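# Put the full drink can upright in the bowl

## Task

Get the full drink can standing upright inside the bowl so that it stays there on its own; a result the robot is still holding in place does not count. Then open the hand and move the arms away from it.

## Robot and tools

Robot: two arms, left_arm and right_arm, facing each other across a table. left_arm's base is on the +y side. Both carry an identical right-handed five-finger hand, so every hand number and axis means the same on both. 'Left' and 'right' are arm names, not image sides.

Scene frame: origin on the table top, midway between the arm bases; z = 0 is the table surface and +z is up. Positions are in metres, orientations are quaternions (w x y z).

Hand point: a point fixed to the palm, 0.05 m in front of it, where index pad and thumb tip meet in a pinch. Its own axes: +z runs along the straightened fingers (fingertips reach 0.06 to 0.07 m past it), +y points out of the palm, +x goes across the palm toward the little finger. A bracket on the little-finger side of the wrist sticks out 0.03 m past the point along +y and 0.11 m across the palm, and can collide. To wrap an object 0.035 to 0.08 m wide, turn the thumb in front of the palm before arriving; the object then lies across the palm, on the wrist side of the point.

execute_actions, argument actions: a list holding zero or one item. An empty list only returns the current state (LOOK). An item {rows, steps} is an ACT: rows is 1 to 15 rows, steps is 1 to 15 control steps of 1/30 s (default 15); each row is used for one step and the final row repeats. An item with only steps (up to 300) is a WAIT, counted from the previous result. Optional pictures (true/false) toggles camera images.

Row layout (used by execute_actions and by move's target): one flat list of 28 numbers, each between -1 and 1, always for both arms. Order: left arm dx, dy, dz, rx, ry, rz, then left hand little, ring, middle, index, thumb_bend, thumb_turn, force_limit, speed; then the same 14 for the right arm and hand.

The six arm numbers are an offset, not a pose. They are measured from the hand point's pose in the latest result that reported it (for a reply's later calls, or before any result, from where the arm is when the action begins), and expressed in that hand point's own axes. Each row in rows is an offset from that same starting pose, not from the preceding row. Scale: 1.0 equals 0.6 m of translation or 180 degrees; rx, ry, rz form a single rotation vector. All zeros therefore pulls the arm back to that reference pose; it is not a hold-still. Per step the command is clipped to within 100 mm and 16 degrees of the measured pose, and position wins over orientation when both can't be met.

Hand numbers are absolute targets, not offsets. Fingers and thumb_bend: +1 straight, -1 fully curled. thumb_turn: +1 beside the palm, -1 in front of it facing the fingers. A pinch is roughly index -0.22, thumb_bend -0.75, thumb_turn -0.57. force_limit maps -1..+1 to about 0..10 N at the fingertip (0..15 N for thumb motors) and only stops closing. speed maps -1..+1 to near zero..full (full travel 0.6 s); use -0.9 or lower for a gentle closing. No value means 'unchanged': to keep a hand as is, resend the last eight numbers used for it, or, if none, its hand_measured plus hand_force_limit and hand_speed. A motor only moves when its target changes by at least 0.01.

move: target is one 28-number row as above (same offset rule and reference pose). Each hand point follows a straight path toward its target, all paths finishing together in 0.5 to 10 s. speed is top path speed in m/s, 0.002 to 0.5 (default 0.25); rotation is capped at twice that in rad/s. stop_force (optional, 9 to 40 N, shared by both arms) ends an arm's path when its wrist sensor feels that much extra resistance for two steps; the arm then backs up two steps and holds. Use it only with slow, non-rotating moves toward a contact, and omit it when pulling away from something being pressed. Paths ignore obstacles and the other arm.

wait: seconds from 0 to 10; nothing new is sent. zoom_image: camera (cam_high, cam_low, cam_left_wrist, cam_right_wrist) and region [x0, y0, x1, y1] in that image's pixels, at most 504 by 504. show_instructions: shows the reference images. finished_scene: scene number; ends and grades the scene, irreversible.

Results: a state line per arm with hand point position, quaternion and velocities; joint positions and torques; Wrist force and Wrist torque in the end effector's axes (noisy, offset, saturate near 50 N). 'pose unreachable' and HELD mark commands the clearance check altered or blocked. 'Hand target' shows where the controller is currently steering. hand_measured, hand_stopped_by (moving, target, force, stalled, fault) and hand_load_n list six values in motor order; loads near zero mean the grip was lost. A move adds a 'move:' line with each arm's ending (done, off_target, moving, held, contact, fault) and limits (paced = pose clipped; held = some steps blocked).

Cautions: the simulation continues while you think. Arms are stiff, so aiming past a firm contact can trip a fault (joint torque at its limit, or 150 N external force), stopping the arm 10 s. Never let the arms strike or press each other. Avoid dropping the can, slamming, hard pushes, and knocking anything off the table. Held loads heat motors; over 85 C brakes the arm. Loose objects may be nudged occasionally.

Each tool is called after "Emit:" as name(argument=value, ...), one argument or row to a line, values as JSON.

Reference images:

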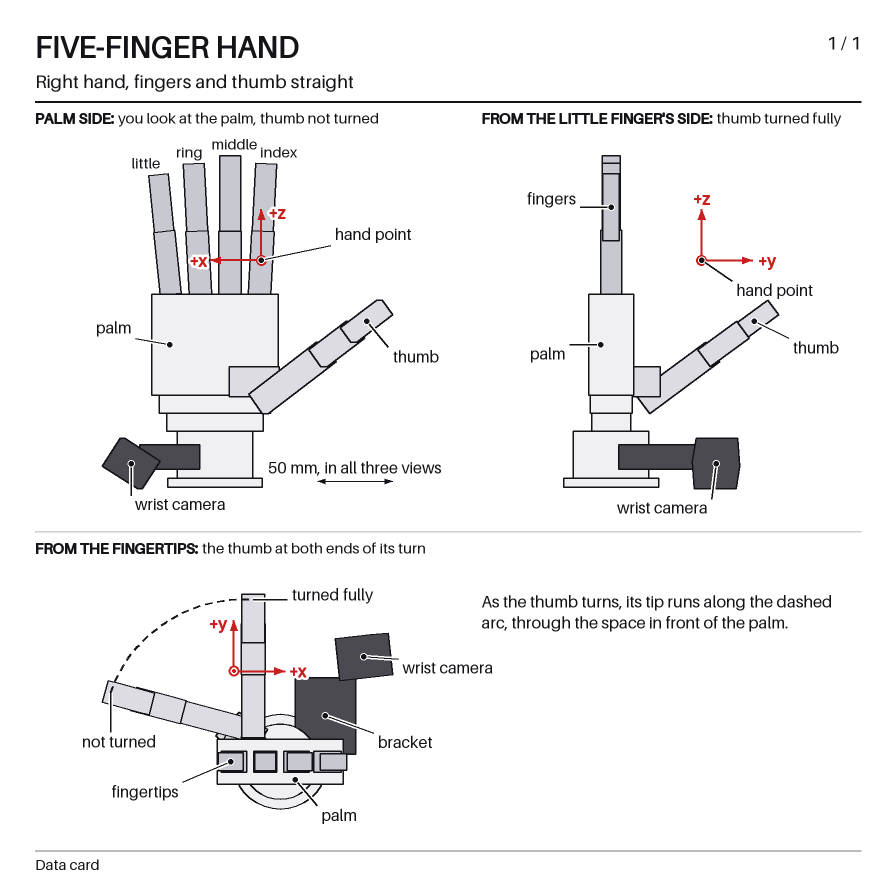

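## Session

Emit:
execute_actions(
  actions=[],
)

Scene clock: 0.00 s of 4800.00 s.
left_arm: end_effector_position=(+0.3160, +0.3837, +0.4906) hand_measured=(+1.000, +1.000, +1.000, +1.000, +1.000, +1.000) hand_load_n=(+0.0, +0.0, +0.0, +0.0, +0.0, +0.0) hand_stopped_by=(target, target, target, target, target, target) hand_force_limit=0.00 hand_speed=-0.80 end_effector_quat_wxyz=(+0.030, +0.432, +0.901, -0.012) end_effector_velocity=(+0.000, +0.000, +0.000) end_effector_angular_velocity=(+0.000, +0.000, +0.000) | right_arm: end_effector_position=(+0.1620, -0.3075, +0.4846) hand_measured=(+1.000, +1.000, +1.000, +1.000, +1.000, +1.000) hand_load_n=(+0.0, +0.0, +0.0, +0.0, +0.0, +0.0) hand_stopped_by=(target, target, target, target, target, target) hand_force_limit=0.00 hand_speed=-0.80 end_effector_quat_wxyz=(+0.026, -0.316, +0.948, +0.000) end_effector_velocity=(+0.000, +0.000, +0.000) end_effector_angular_velocity=(+0.000, -0.001, +0.000)
Joint positions: left_arm=[ 0.541 -1.741  1.314  1.938  1.546 -1.874] | right_arm=[-1.207 -1.741  1.327  1.933  1.571 -1.893]
Joint velocities: left_arm=[ 0.001  0.001 -0.001  0.001  0.     0.   ] | right_arm=[-0.     0.    -0.001 -0.    -0.    -0.001]
Joint torques (N m, as the arm reports them, + toward a larger angle): no reading
Wrist force (N, on the end effector, along its own x y z axes, offset not removed): no reading
Wrist torque (N m, same axes, about the end effector's origin, offset not removed): no reading
Hand target (left_arm): +0.316, +0.384, +0.491; +0.030, +0.432, +0.901, -0.012
Hand target (right_arm): +0.162, -0.308, +0.485; +0.026, -0.316, +0.948, +0.000

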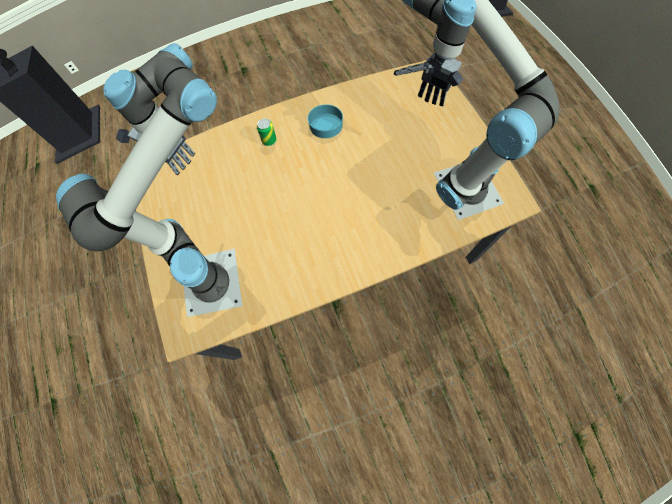

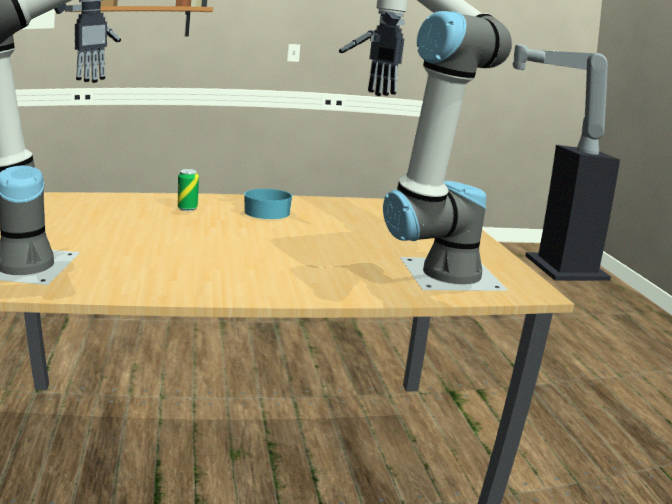

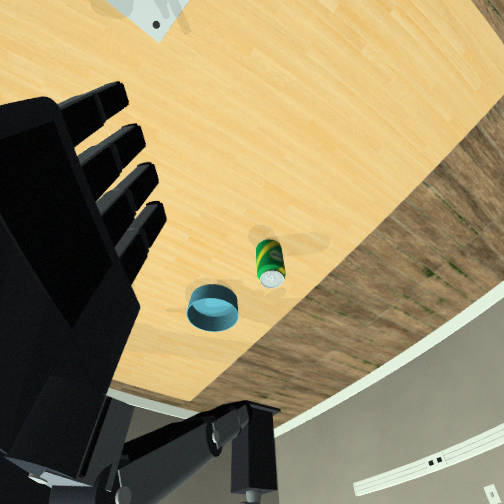

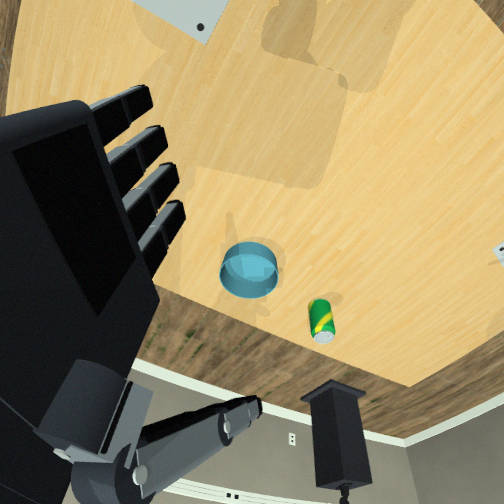

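Emit:
move(
  target=[-0.176,0.02,0.328,-0.521,0.266,0.557,1,1,1,1,1,-1,0,0,0,0,0,0,0,0,1,1,1,1,1,1,0,-0.8],
  speed=0.3,
)

Scene clock: 11.13 s of 4800.00 s.
left_arm: end_effector_position=(+0.3987, +0.2994, +0.3012) hand_measured=(+1.000, +1.000, +1.000, +1.000, +1.000, -1.000) hand_load_n=(+0.0, +0.0, +0.0, +0.0, +0.0, +0.0) hand_stopped_by=(target, target, target, target, target, target) hand_force_limit=0.00 hand_speed=0.00 end_effector_quat_wxyz=(+0.000, -0.708, -0.001, -0.706) end_effector_velocity=(+0.003, -0.001, -0.001) end_effector_angular_velocity=(+0.007, -0.009, -0.009) | right_arm: end_effector_position=(+0.1620, -0.3075, +0.4846) hand_measured=(+1.000, +1.000, +1.000, +1.000, +1.000, +1.000) hand_load_n=(+0.0, +0.0, +0.0, +0.0, +0.0, +0.0) hand_stopped_by=(target, target, target, target, target, target) hand_force_limit=0.00 hand_speed=-0.80 end_effector_quat_wxyz=(+0.026, -0.316, +0.948, +0.000) end_effector_velocity=(+0.001, +0.000, -0.000) end_effector_angular_velocity=(-0.000, +0.000, +0.001)
Joint positions: left_arm=[-0.073 -1.703  2.812  2.025  0.241 -1.564] | right_arm=[-1.207 -1.741  1.327  1.933  1.571 -1.893]
Joint velocities: left_arm=[ 0.024  0.01   0.009  0.017 -0.033 -0.027] | right_arm=[ 0.     0.001  0.    -0.001 -0.    -0.001]
Joint torques (N m, as the arm reports them, + toward a larger angle): left_arm=[ 6.57  7.55  3.37  3.26 -3.25 -1.84] | right_arm=[  0.45  -8.23 -16.67   2.37   0.15   0.05]
Wrist force (N, on the end effector, along its own x y z axes, offset not removed): left_arm=[0.0 1.1 -2.3] | right_arm=[1.7 1.1 -1.2]
Wrist torque (N m, same axes, about the end effector's origin, offset not removed): left_arm=[0.48 0.11 -0.25] | right_arm=[0.03 -0.07 0.15]
Hand target (left_arm): +0.399, +0.299, +0.301; -0.000, +0.707, +0.000, +0.707
Hand target (right_arm): +0.162, -0.308, +0.485; +0.026, -0.316, +0.948, +0.000
Off the commanded pose (left_arm): 0.001 m, 0 deg.
Off the commanded pose (right_arm): 0.000 m, 0 deg.
After step 90, 3.37 s passed at rest.
move: done

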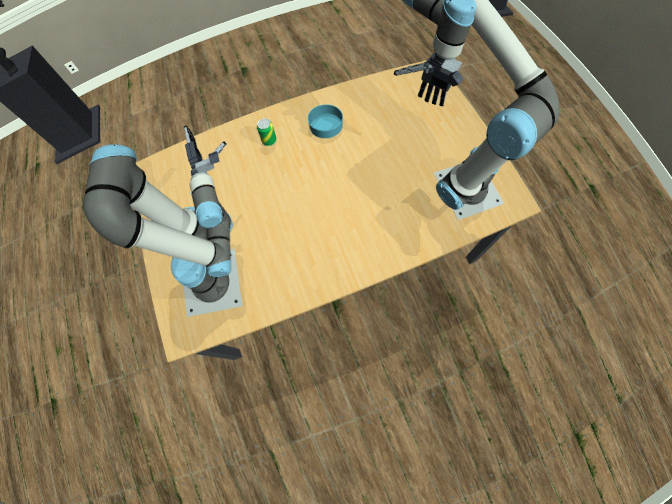

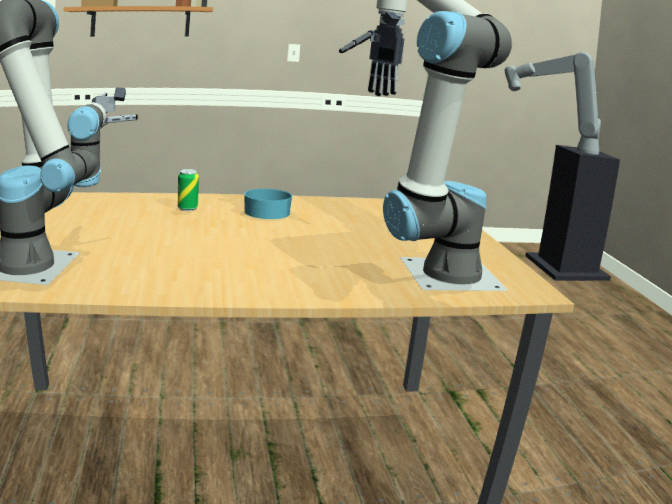

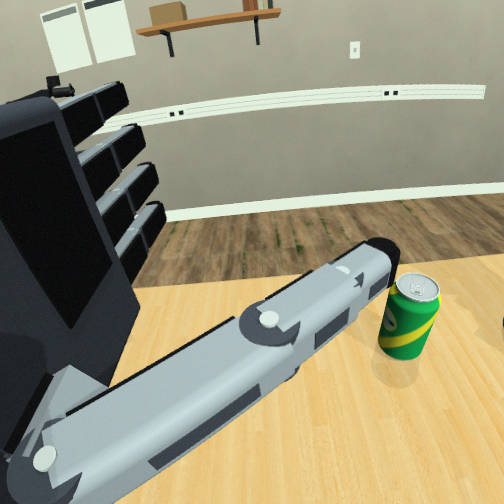

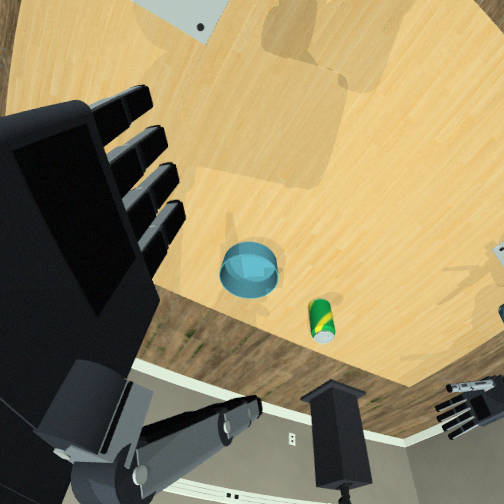

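Emit:
move(
  target=[0,0.333,-0.083,0.226,-0.316,-0.131,1,1,1,1,1,-1,0,0,0.15,-0.2,0,0,0,0,1,1,1,1,1,1,0,-0.8],
  speed=0.2,
)

Emit:
move(
  target=[0,0,0,0,0.333,0,1,1,1,1,1,-1,0,0,0,0,0,0,0,0,1,1,1,1,1,1,0,-0.8],
  speed=0.2,
)

Scene clock: 21.33 s of 4800.00 s.
left_arm: end_effector_position=(+0.3503, +0.1000, +0.3013) hand_measured=(+1.000, +1.000, +1.000, +1.000, +1.000, -1.000) hand_load_n=(+0.0, +0.0, +0.0, +0.0, +0.0, +0.0) hand_stopped_by=(target, target, target, target, target, target) hand_force_limit=0.00 hand_speed=0.00 end_effector_quat_wxyz=(-0.098, +0.892, +0.371, +0.238) end_effector_velocity=(-0.001, -0.002, +0.000) end_effector_angular_velocity=(-0.003, +0.010, +0.006) | right_arm: end_effector_position=(+0.1621, -0.4568, +0.4820) hand_measured=(+1.000, +1.000, +1.000, +1.000, +1.000, +1.000) hand_load_n=(+0.0, +0.0, +0.0, +0.0, +0.0, +0.0) hand_stopped_by=(target, target, target, target, target, target) hand_force_limit=0.00 hand_speed=-0.80 end_effector_quat_wxyz=(+0.025, -0.316, +0.948, -0.000) end_effector_velocity=(-0.000, -0.002, -0.000) end_effector_angular_velocity=(+0.008, -0.010, -0.002)
Joint positions: left_arm=[ 0.298 -1.187  1.33   1.764  1.164 -0.726] | right_arm=[-2.501 -2.049  1.534  2.071  1.523 -3.187]
Joint velocities: left_arm=[ 0.003  0.006 -0.012  0.004  0.01   0.001] | right_arm=[-0.105 -0.026  0.015  0.018 -0.014 -0.103]
Joint torques (N m, as the arm reports them, + toward a larger angle): left_arm=[  7.25 -20.42 -30.06   5.23   1.27   1.09] | right_arm=[-7.73 -9.34 -9.19  4.09 -1.46 -2.34]
Wrist force (N, on the end effector, along its own x y z axes, offset not removed): left_arm=[-1.3 0.6 -0.2] | right_arm=[1.8 0.7 1.2]
Wrist torque (N m, same axes, about the end effector's origin, offset not removed): left_arm=[0.21 0.00 -0.18] | right_arm=[-0.13 -0.32 0.22]
Hand target (left_arm): +0.350, +0.100, +0.301; -0.098, +0.892, +0.371, +0.238
Hand target (right_arm): +0.162, -0.457, +0.482; +0.026, -0.316, +0.948, -0.000
Off the commanded pose (left_arm): 0.001 m, 0 deg.
Off the commanded pose (right_arm): 0.001 m, 0 deg.
After step 90, 3.47 s passed at rest.
move: done

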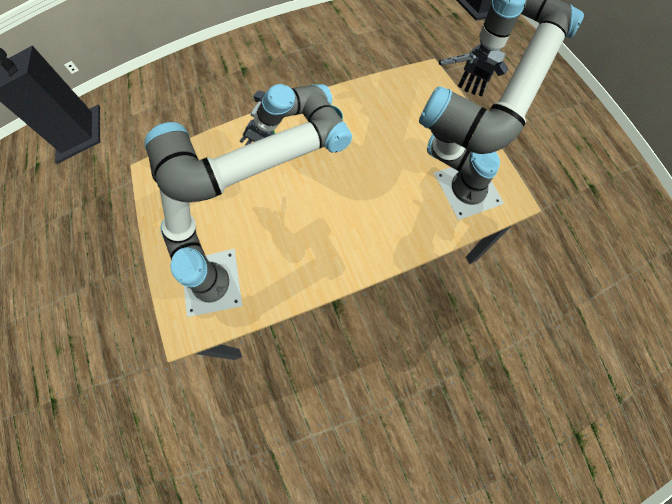

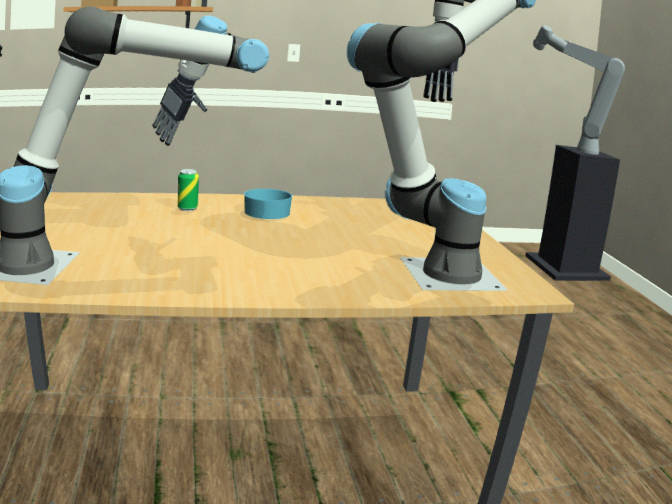

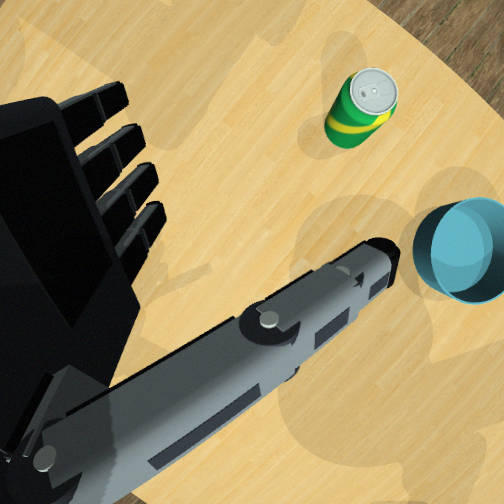

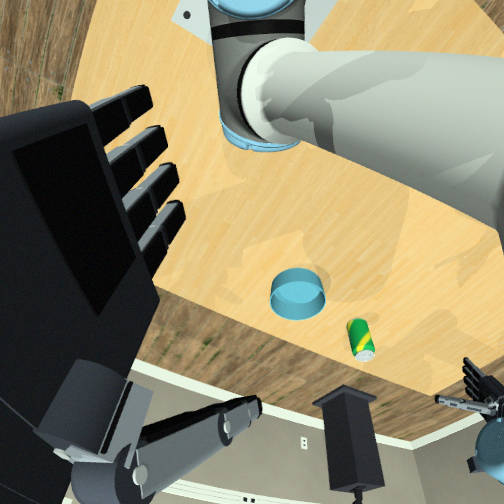

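Scene clock: 24.40 s of 4800.00 s.
left_arm: end_effector_position=(+0.3500, +0.0997, +0.3011) hand_measured=(+1.000, +1.000, +1.000, +1.000, +1.000, -1.000) hand_load_n=(+0.0, +0.0, +0.0, +0.0, +0.0, +0.0) hand_stopped_by=(target, target, target, target, target, target) hand_force_limit=0.00 hand_speed=0.00 end_effector_quat_wxyz=(+0.270, -0.655, -0.272, -0.651) end_effector_velocity=(-0.001, -0.000, +0.000) end_effector_angular_velocity=(+0.009, -0.012, -0.000) | right_arm: end_effector_position=(+0.1621, -0.4568, +0.4820) hand_measured=(+1.000, +1.000, +1.000, +1.000, +1.000, +1.000) hand_load_n=(+0.0, +0.0, +0.0, +0.0, +0.0, +0.0) hand_stopped_by=(target, target, target, target, target, target) hand_force_limit=0.00 hand_speed=-0.80 end_effector_quat_wxyz=(+0.025, -0.316, +0.948, -0.000) end_effector_velocity=(+0.000, -0.001, -0.000) end_effector_angular_velocity=(-0.001, -0.001, +0.000)
Joint positions: left_arm=[ 0.074 -0.944  1.714  2.364  0.878 -1.566] | right_arm=[-2.501 -2.049  1.534  2.071  1.523 -3.187]
Joint velocities: left_arm=[-0.002  0.003  0.007  0.01   0.001 -0.014] | right_arm=[ 0.     0.001 -0.    -0.002 -0.    -0.   ]
Joint torques (N m, as the arm reports them, + toward a larger angle): left_arm=[ -6.5  -27.38   1.29   3.98   2.04  -1.77] | right_arm=[ 10.31  15.8  -22.93   1.1    1.63   1.6 ]
Wrist force (N, on the end effector, along its own x y z axes, offset not removed): left_arm=[-3.9 0.8 -3.8] | right_arm=[0.3 -2.8 -1.5]
Wrist torque (N m, same axes, about the end effector's origin, offset not removed): left_arm=[0.48 0.78 -0.20] | right_arm=[-0.39 0.02 -0.04]
Hand target (left_arm): +0.350, +0.100, +0.301; -0.270, +0.655, +0.271, +0.652
Hand target (right_arm): +0.162, -0.457, +0.482; +0.025, -0.316, +0.948, -0.000
Off the commanded pose (left_arm): 0.000 m, 0 deg.
Off the commanded pose (right_arm): 0.000 m, 0 deg.
move: done

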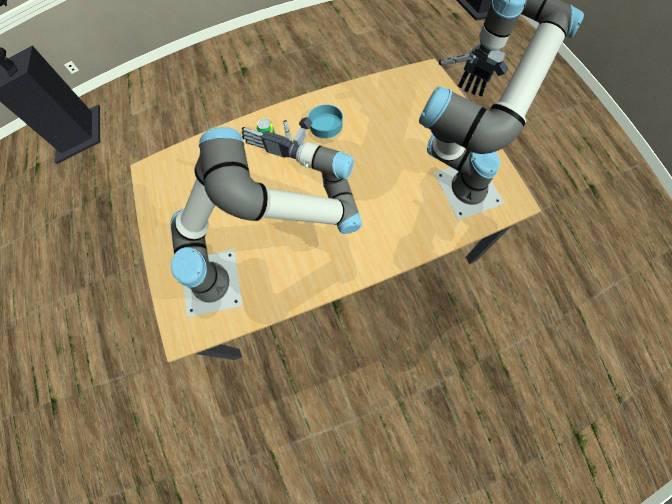

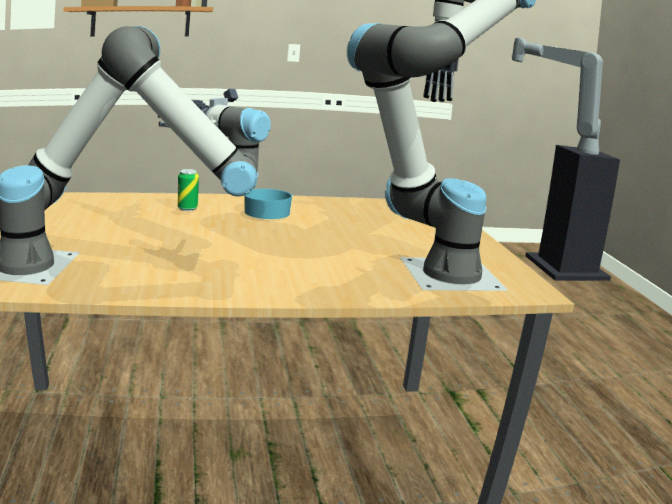

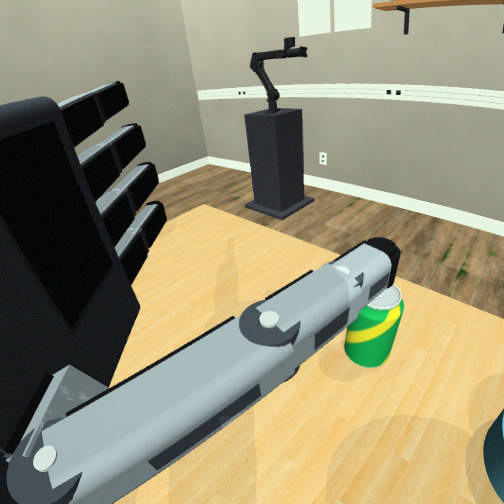

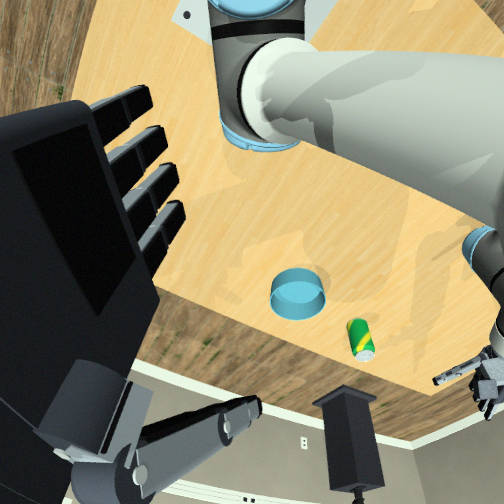

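Emit:
move(
  target=[0,-0.094,0.26,-0.226,-0.316,0.131,1,1,1,1,1,-1,0,0,0,0,0,0,0,0,1,1,1,1,1,1,0,-0.8],
  speed=0.2,
)

Emit:
move(
  target=[0,0,0,-0.226,0.316,0.131,1,1,1,1,1,-1,0,0,0,0,0,0,0,0,1,1,1,1,1,1,0,-0.8],
  speed=0.2,
)

Scene clock: 30.80 s of 4800.00 s.
left_arm: end_effector_position=(+0.4205, +0.2505, +0.3004) hand_measured=(+1.000, +1.000, +1.000, +1.000, +1.000, -1.000) hand_load_n=(+0.0, +0.0, +0.0, +0.0, +0.0, +0.0) hand_stopped_by=(target, target, target, target, target, target) hand_force_limit=0.00 hand_speed=0.00 end_effector_quat_wxyz=(+0.001, +0.966, +0.002, +0.257) end_effector_velocity=(+0.000, +0.002, -0.001) end_effector_angular_velocity=(-0.002, +0.012, -0.007) | right_arm: end_effector_position=(+0.1621, -0.4568, +0.4820) hand_measured=(+1.000, +1.000, +1.000, +1.000, +1.000, +1.000) hand_load_n=(+0.0, +0.0, +0.0, +0.0, +0.0, +0.0) hand_stopped_by=(target, target, target, target, target, target) hand_force_limit=0.00 hand_speed=-0.80 end_effector_quat_wxyz=(+0.025, -0.316, +0.948, -0.000) end_effector_velocity=(+0.000, -0.000, -0.000) end_effector_angular_velocity=(-0.000, -0.000, -0.001)
Joint positions: left_arm=[ 0.717 -1.537  1.604  1.213  1.134  0.611] | right_arm=[-2.501 -2.049  1.534  2.071  1.523 -3.187]
Joint velocities: left_arm=[ 0.015  0.003 -0.005 -0.002  0.017  0.019] | right_arm=[-0.     0.001 -0.    -0.001 -0.     0.001]
Joint torques (N m, as the arm reports them, + toward a larger angle): left_arm=[  5.9   -8.48 -30.26  -0.76   1.88   1.3 ] | right_arm=[  9.04  17.05 -24.46   1.04   1.7    1.73]
Wrist force (N, on the end effector, along its own x y z axes, offset not removed): left_arm=[-0.9 0.0 -0.7] | right_arm=[-0.1 0.3 -0.8]
Wrist torque (N m, same axes, about the end effector's origin, offset not removed): left_arm=[0.21 0.09 -0.16] | right_arm=[-0.09 0.03 0.22]
Hand target (left_arm): +0.421, +0.251, +0.300; +0.001, +0.967, +0.002, +0.256
Hand target (right_arm): +0.162, -0.457, +0.482; +0.025, -0.316, +0.948, -0.000
Off the commanded pose (left_arm): 0.001 m, 0 deg.
Off the commanded pose (right_arm): 0.000 m, 0 deg.
move: done

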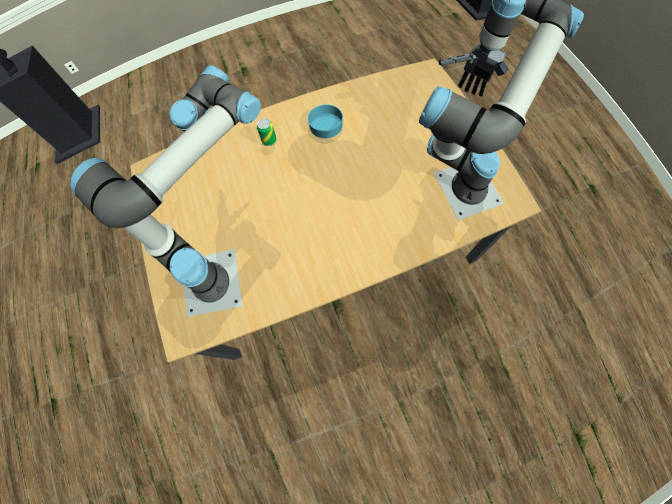

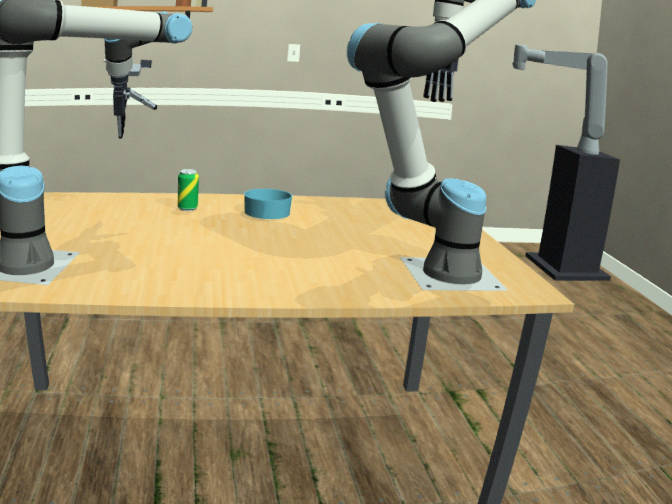

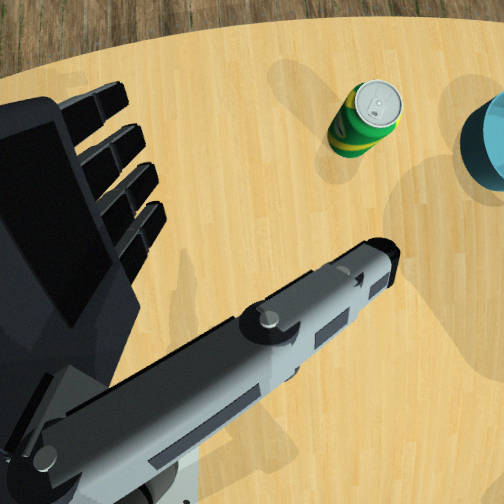

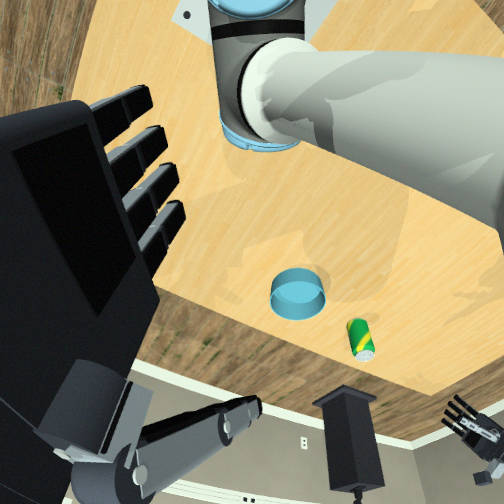

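Scene clock: 34.53 s of 4800.00 s.
left_arm: end_effector_position=(+0.4206, +0.2507, +0.3005) hand_measured=(+1.000, +1.000, +1.000, +1.000, +1.000, -1.000) hand_load_n=(+0.0, +0.0, +0.0, +0.0, +0.0, +0.0) hand_stopped_by=(target, target, target, target, target, target) hand_force_limit=0.00 hand_speed=0.00 end_effector_quat_wxyz=(+0.270, +0.655, -0.267, +0.653) end_effector_velocity=(+0.001, +0.001, -0.000) end_effector_angular_velocity=(-0.007, -0.009, -0.008) | right_arm: end_effector_position=(+0.1621, -0.4568, +0.4820) hand_measured=(+1.000, +1.000, +1.000, +1.000, +1.000, +1.000) hand_load_n=(+0.0, +0.0, +0.0, +0.0, +0.0, +0.0) hand_stopped_by=(target, target, target, target, target, target) hand_force_limit=0.00 hand_speed=-0.80 end_effector_quat_wxyz=(+0.025, -0.316, +0.948, -0.000) end_effector_velocity=(+0.000, +0.000, +0.000) end_effector_angular_velocity=(+0.001, +0.000, -0.001)
Joint positions: left_arm=[ 1.    -1.99   2.3   -0.309  1.611  1.566] | right_arm=[-2.501 -2.049  1.534  2.071  1.523 -3.187]
Joint velocities: left_arm=[ 0.017  0.008  0.003 -0.022  0.025  0.001] | right_arm=[-0.     0.     0.     0.    -0.     0.001]
Joint torques (N m, as the arm reports them, + toward a larger angle): left_arm=[ 4.12  6.32 -7.19 -4.44  2.04  1.08] | right_arm=[  9.    15.71 -21.74   0.9    1.54   1.71]
Wrist force (N, on the end effector, along its own x y z axes, offset not removed): left_arm=[-2.5 2.4 -0.7] | right_arm=[1.0 -1.0 -0.1]
Wrist torque (N m, same axes, about the end effector's origin, offset not removed): left_arm=[0.42 0.75 -0.05] | right_arm=[-0.29 -0.10 0.16]
Hand target (left_arm): +0.421, +0.251, +0.300; +0.270, +0.655, -0.267, +0.653
Hand target (right_arm): +0.162, -0.457, +0.482; +0.025, -0.316, +0.948, -0.000
Off the commanded pose (left_arm): 0.000 m, 0 deg.
Off the commanded pose (right_arm): 0.000 m, 0 deg.
move: done

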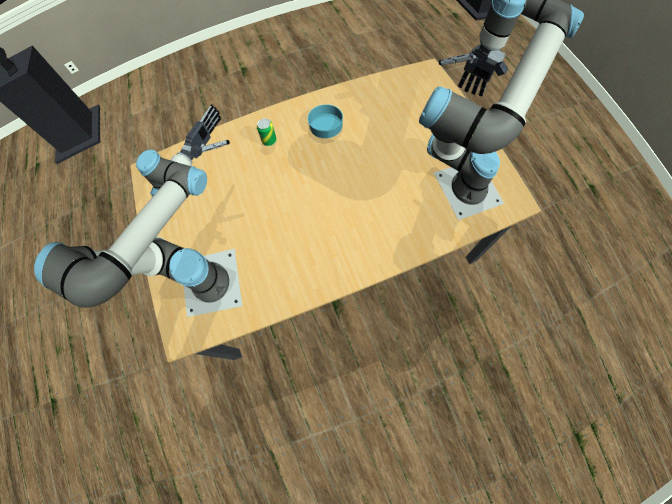

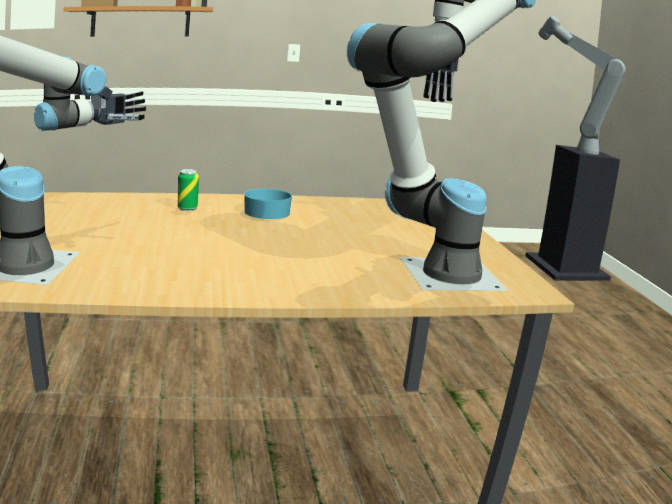

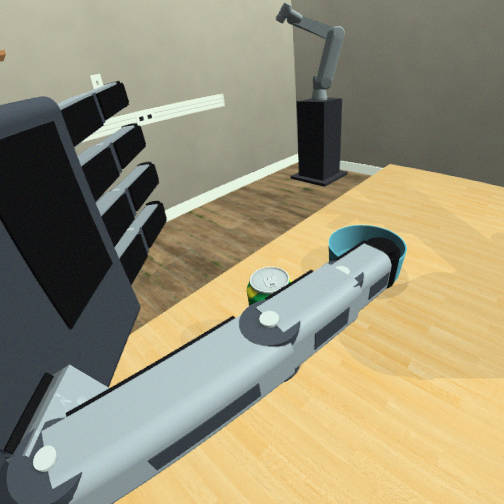

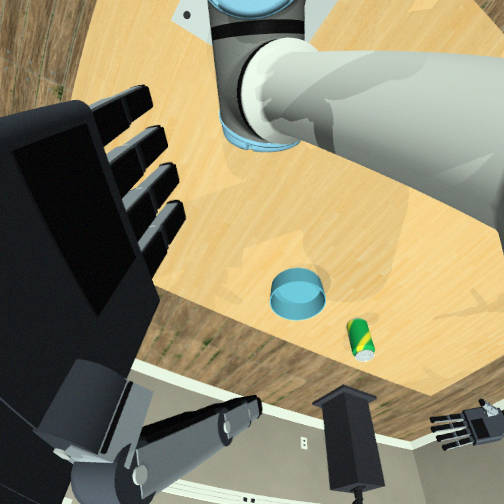

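Emit:
move(
  target=[-0.335,0,0.1,0,0,0,1,1,1,1,1,-1,0,0,0,0,0,0,0,0,1,1,1,1,1,1,0,-0.8],
  speed=0.15,
)

Scene clock: 37.77 s of 4800.00 s.
left_arm: end_effector_position=(+0.4622, +0.2080, +0.0994) hand_measured=(+1.000, +1.000, +1.000, +1.000, +1.000, -1.000) hand_load_n=(+0.0, +0.0, +0.0, +0.0, +0.0, +0.0) hand_stopped_by=(target, target, target, target, target, target) hand_force_limit=0.00 hand_speed=0.00 end_effector_quat_wxyz=(+0.270, +0.655, -0.267, +0.653) end_effector_velocity=(+0.001, -0.002, -0.001) end_effector_angular_velocity=(-0.003, -0.003, -0.002) | right_arm: end_effector_position=(+0.1621, -0.4568, +0.4820) hand_measured=(+1.000, +1.000, +1.000, +1.000, +1.000, +1.000) hand_load_n=(+0.0, +0.0, +0.0, +0.0, +0.0, +0.0) hand_stopped_by=(target, target, target, target, target, target) hand_force_limit=0.00 hand_speed=-0.80 end_effector_quat_wxyz=(+0.025, -0.316, +0.948, -0.000) end_effector_velocity=(+0.000, -0.000, +0.000) end_effector_angular_velocity=(+0.000, +0.000, -0.001)
Joint positions: left_arm=[ 0.986 -1.38   2.481 -1.1    1.598  1.566] | right_arm=[-2.501 -2.049  1.534  2.071  1.523 -3.187]
Joint velocities: left_arm=[-0.001  0.01  -0.002 -0.013  0.001 -0.   ] | right_arm=[ 0.     0.001 -0.    -0.    -0.     0.001]
Joint torques (N m, as the arm reports them, + toward a larger angle): left_arm=[  5.75  -7.2  -22.45  -3.81   1.84  -1.83] | right_arm=[  8.78  17.11 -22.65   1.04   1.44   1.64]
Wrist force (N, on the end effector, along its own x y z axes, offset not removed): left_arm=[1.2 7.6 -2.0] | right_arm=[0.5 0.0 -1.6]
Wrist torque (N m, same axes, about the end effector's origin, offset not removed): left_arm=[1.46 -0.04 0.48] | right_arm=[0.04 -0.10 0.13]
Hand target (left_arm): +0.462, +0.208, +0.099; +0.270, +0.655, -0.267, +0.653
Hand target (right_arm): +0.162, -0.457, +0.482; +0.025, -0.316, +0.948, -0.000
Off the commanded pose (left_arm): 0.000 m, 0 deg.
Off the commanded pose (right_arm): 0.000 m, 0 deg.
move: done

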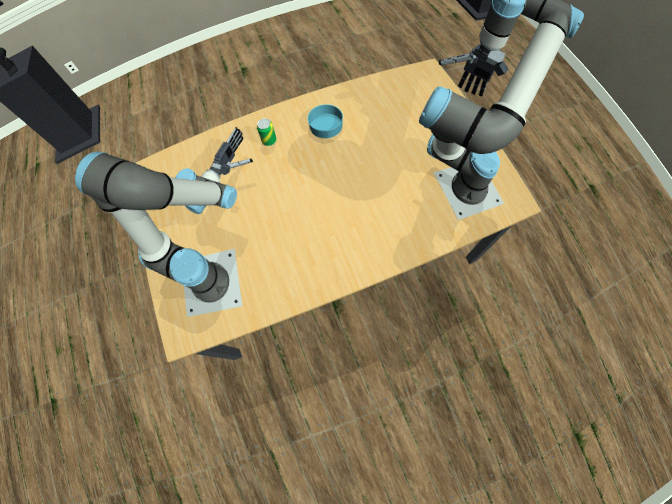

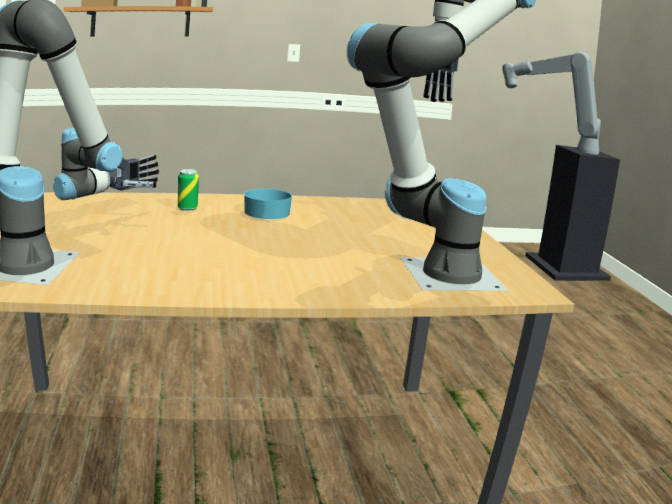

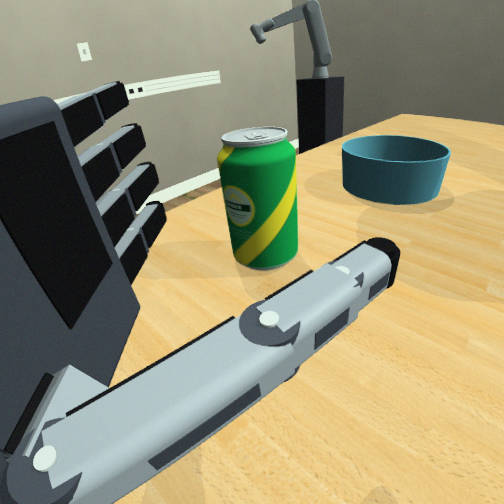

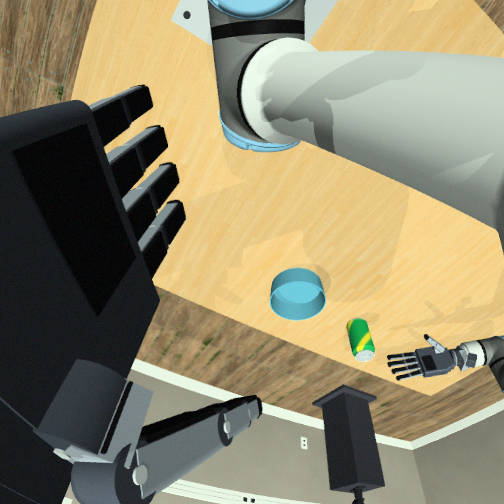

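Emit:
move(
  target=[-0.02,0.025,0.17,0,0,0,1,1,1,1,1,-1,0,0,0,0,0,0,0,0,1,1,1,1,1,1,0,-0.8],
  speed=0.08,
)

Scene clock: 40.93 s of 4800.00 s.
left_arm: end_effector_position=(+0.5239, +0.1258, +0.0873) hand_measured=(+1.000, +1.000, +1.000, +1.000, +1.000, -1.000) hand_load_n=(+0.0, +0.0, +0.0, +0.0, +0.0, +0.0) hand_stopped_by=(target, target, target, target, target, target) hand_force_limit=0.00 hand_speed=0.00 end_effector_quat_wxyz=(+0.270, +0.655, -0.267, +0.653) end_effector_velocity=(+0.001, -0.001, -0.001) end_effector_angular_velocity=(+0.001, +0.001, +0.001) | right_arm: end_effector_position=(+0.1621, -0.4568, +0.4820) hand_measured=(+1.000, +1.000, +1.000, +1.000, +1.000, +1.000) hand_load_n=(+0.0, +0.0, +0.0, +0.0, +0.0, +0.0) hand_stopped_by=(target, target, target, target, target, target) hand_force_limit=0.00 hand_speed=-0.80 end_effector_quat_wxyz=(+0.025, -0.316, +0.948, -0.000) end_effector_velocity=(-0.000, +0.000, -0.000) end_effector_angular_velocity=(-0.001, -0.001, +0.000)
Joint positions: left_arm=[ 0.936 -1.193  2.24  -1.046  1.547  1.566] | right_arm=[-2.501 -2.049  1.534  2.071  1.523 -3.187]
Joint velocities: left_arm=[ 0.     0.005 -0.005  0.001 -0.001 -0.   ] | right_arm=[-0.    -0.002  0.     0.    -0.    -0.   ]
Joint torques (N m, as the arm reports them, + toward a larger angle): left_arm=[ -5.63 -18.27 -22.36   1.14  -3.06   0.9 ] | right_arm=[  8.8   15.91 -21.54   1.01   1.81   1.52]
Wrist force (N, on the end effector, along its own x y z axes, offset not removed): left_arm=[1.2 2.6 -2.8] | right_arm=[-0.3 -2.0 -0.9]
Wrist torque (N m, same axes, about the end effector's origin, offset not removed): left_arm=[0.70 -0.02 0.19] | right_arm=[-0.30 0.07 -0.07]
Hand target (left_arm): +0.524, +0.126, +0.087; +0.270, +0.655, -0.267, +0.653
Hand target (right_arm): +0.162, -0.457, +0.482; +0.025, -0.316, +0.948, -0.000
Off the commanded pose (left_arm): 0.000 m, 0 deg.
Off the commanded pose (right_arm): 0.000 m, 0 deg.
move: done

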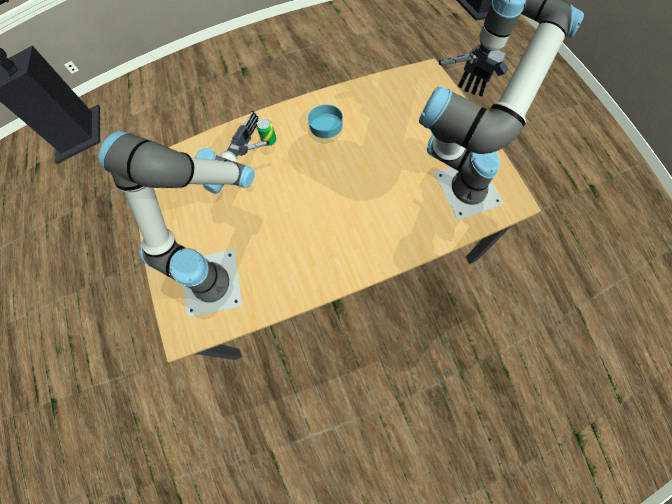

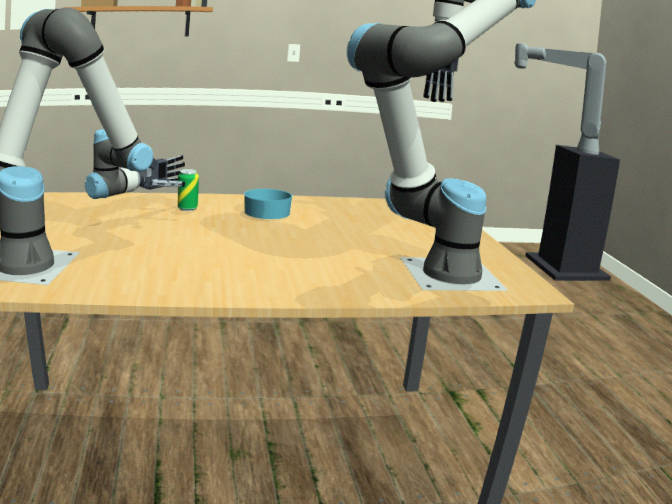

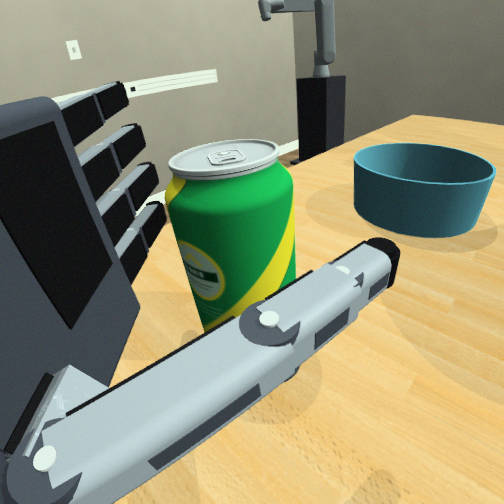

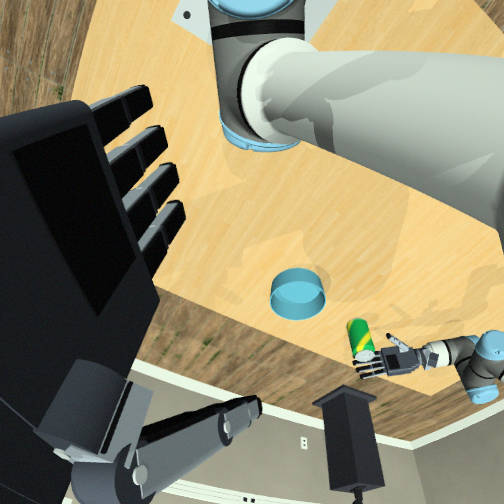

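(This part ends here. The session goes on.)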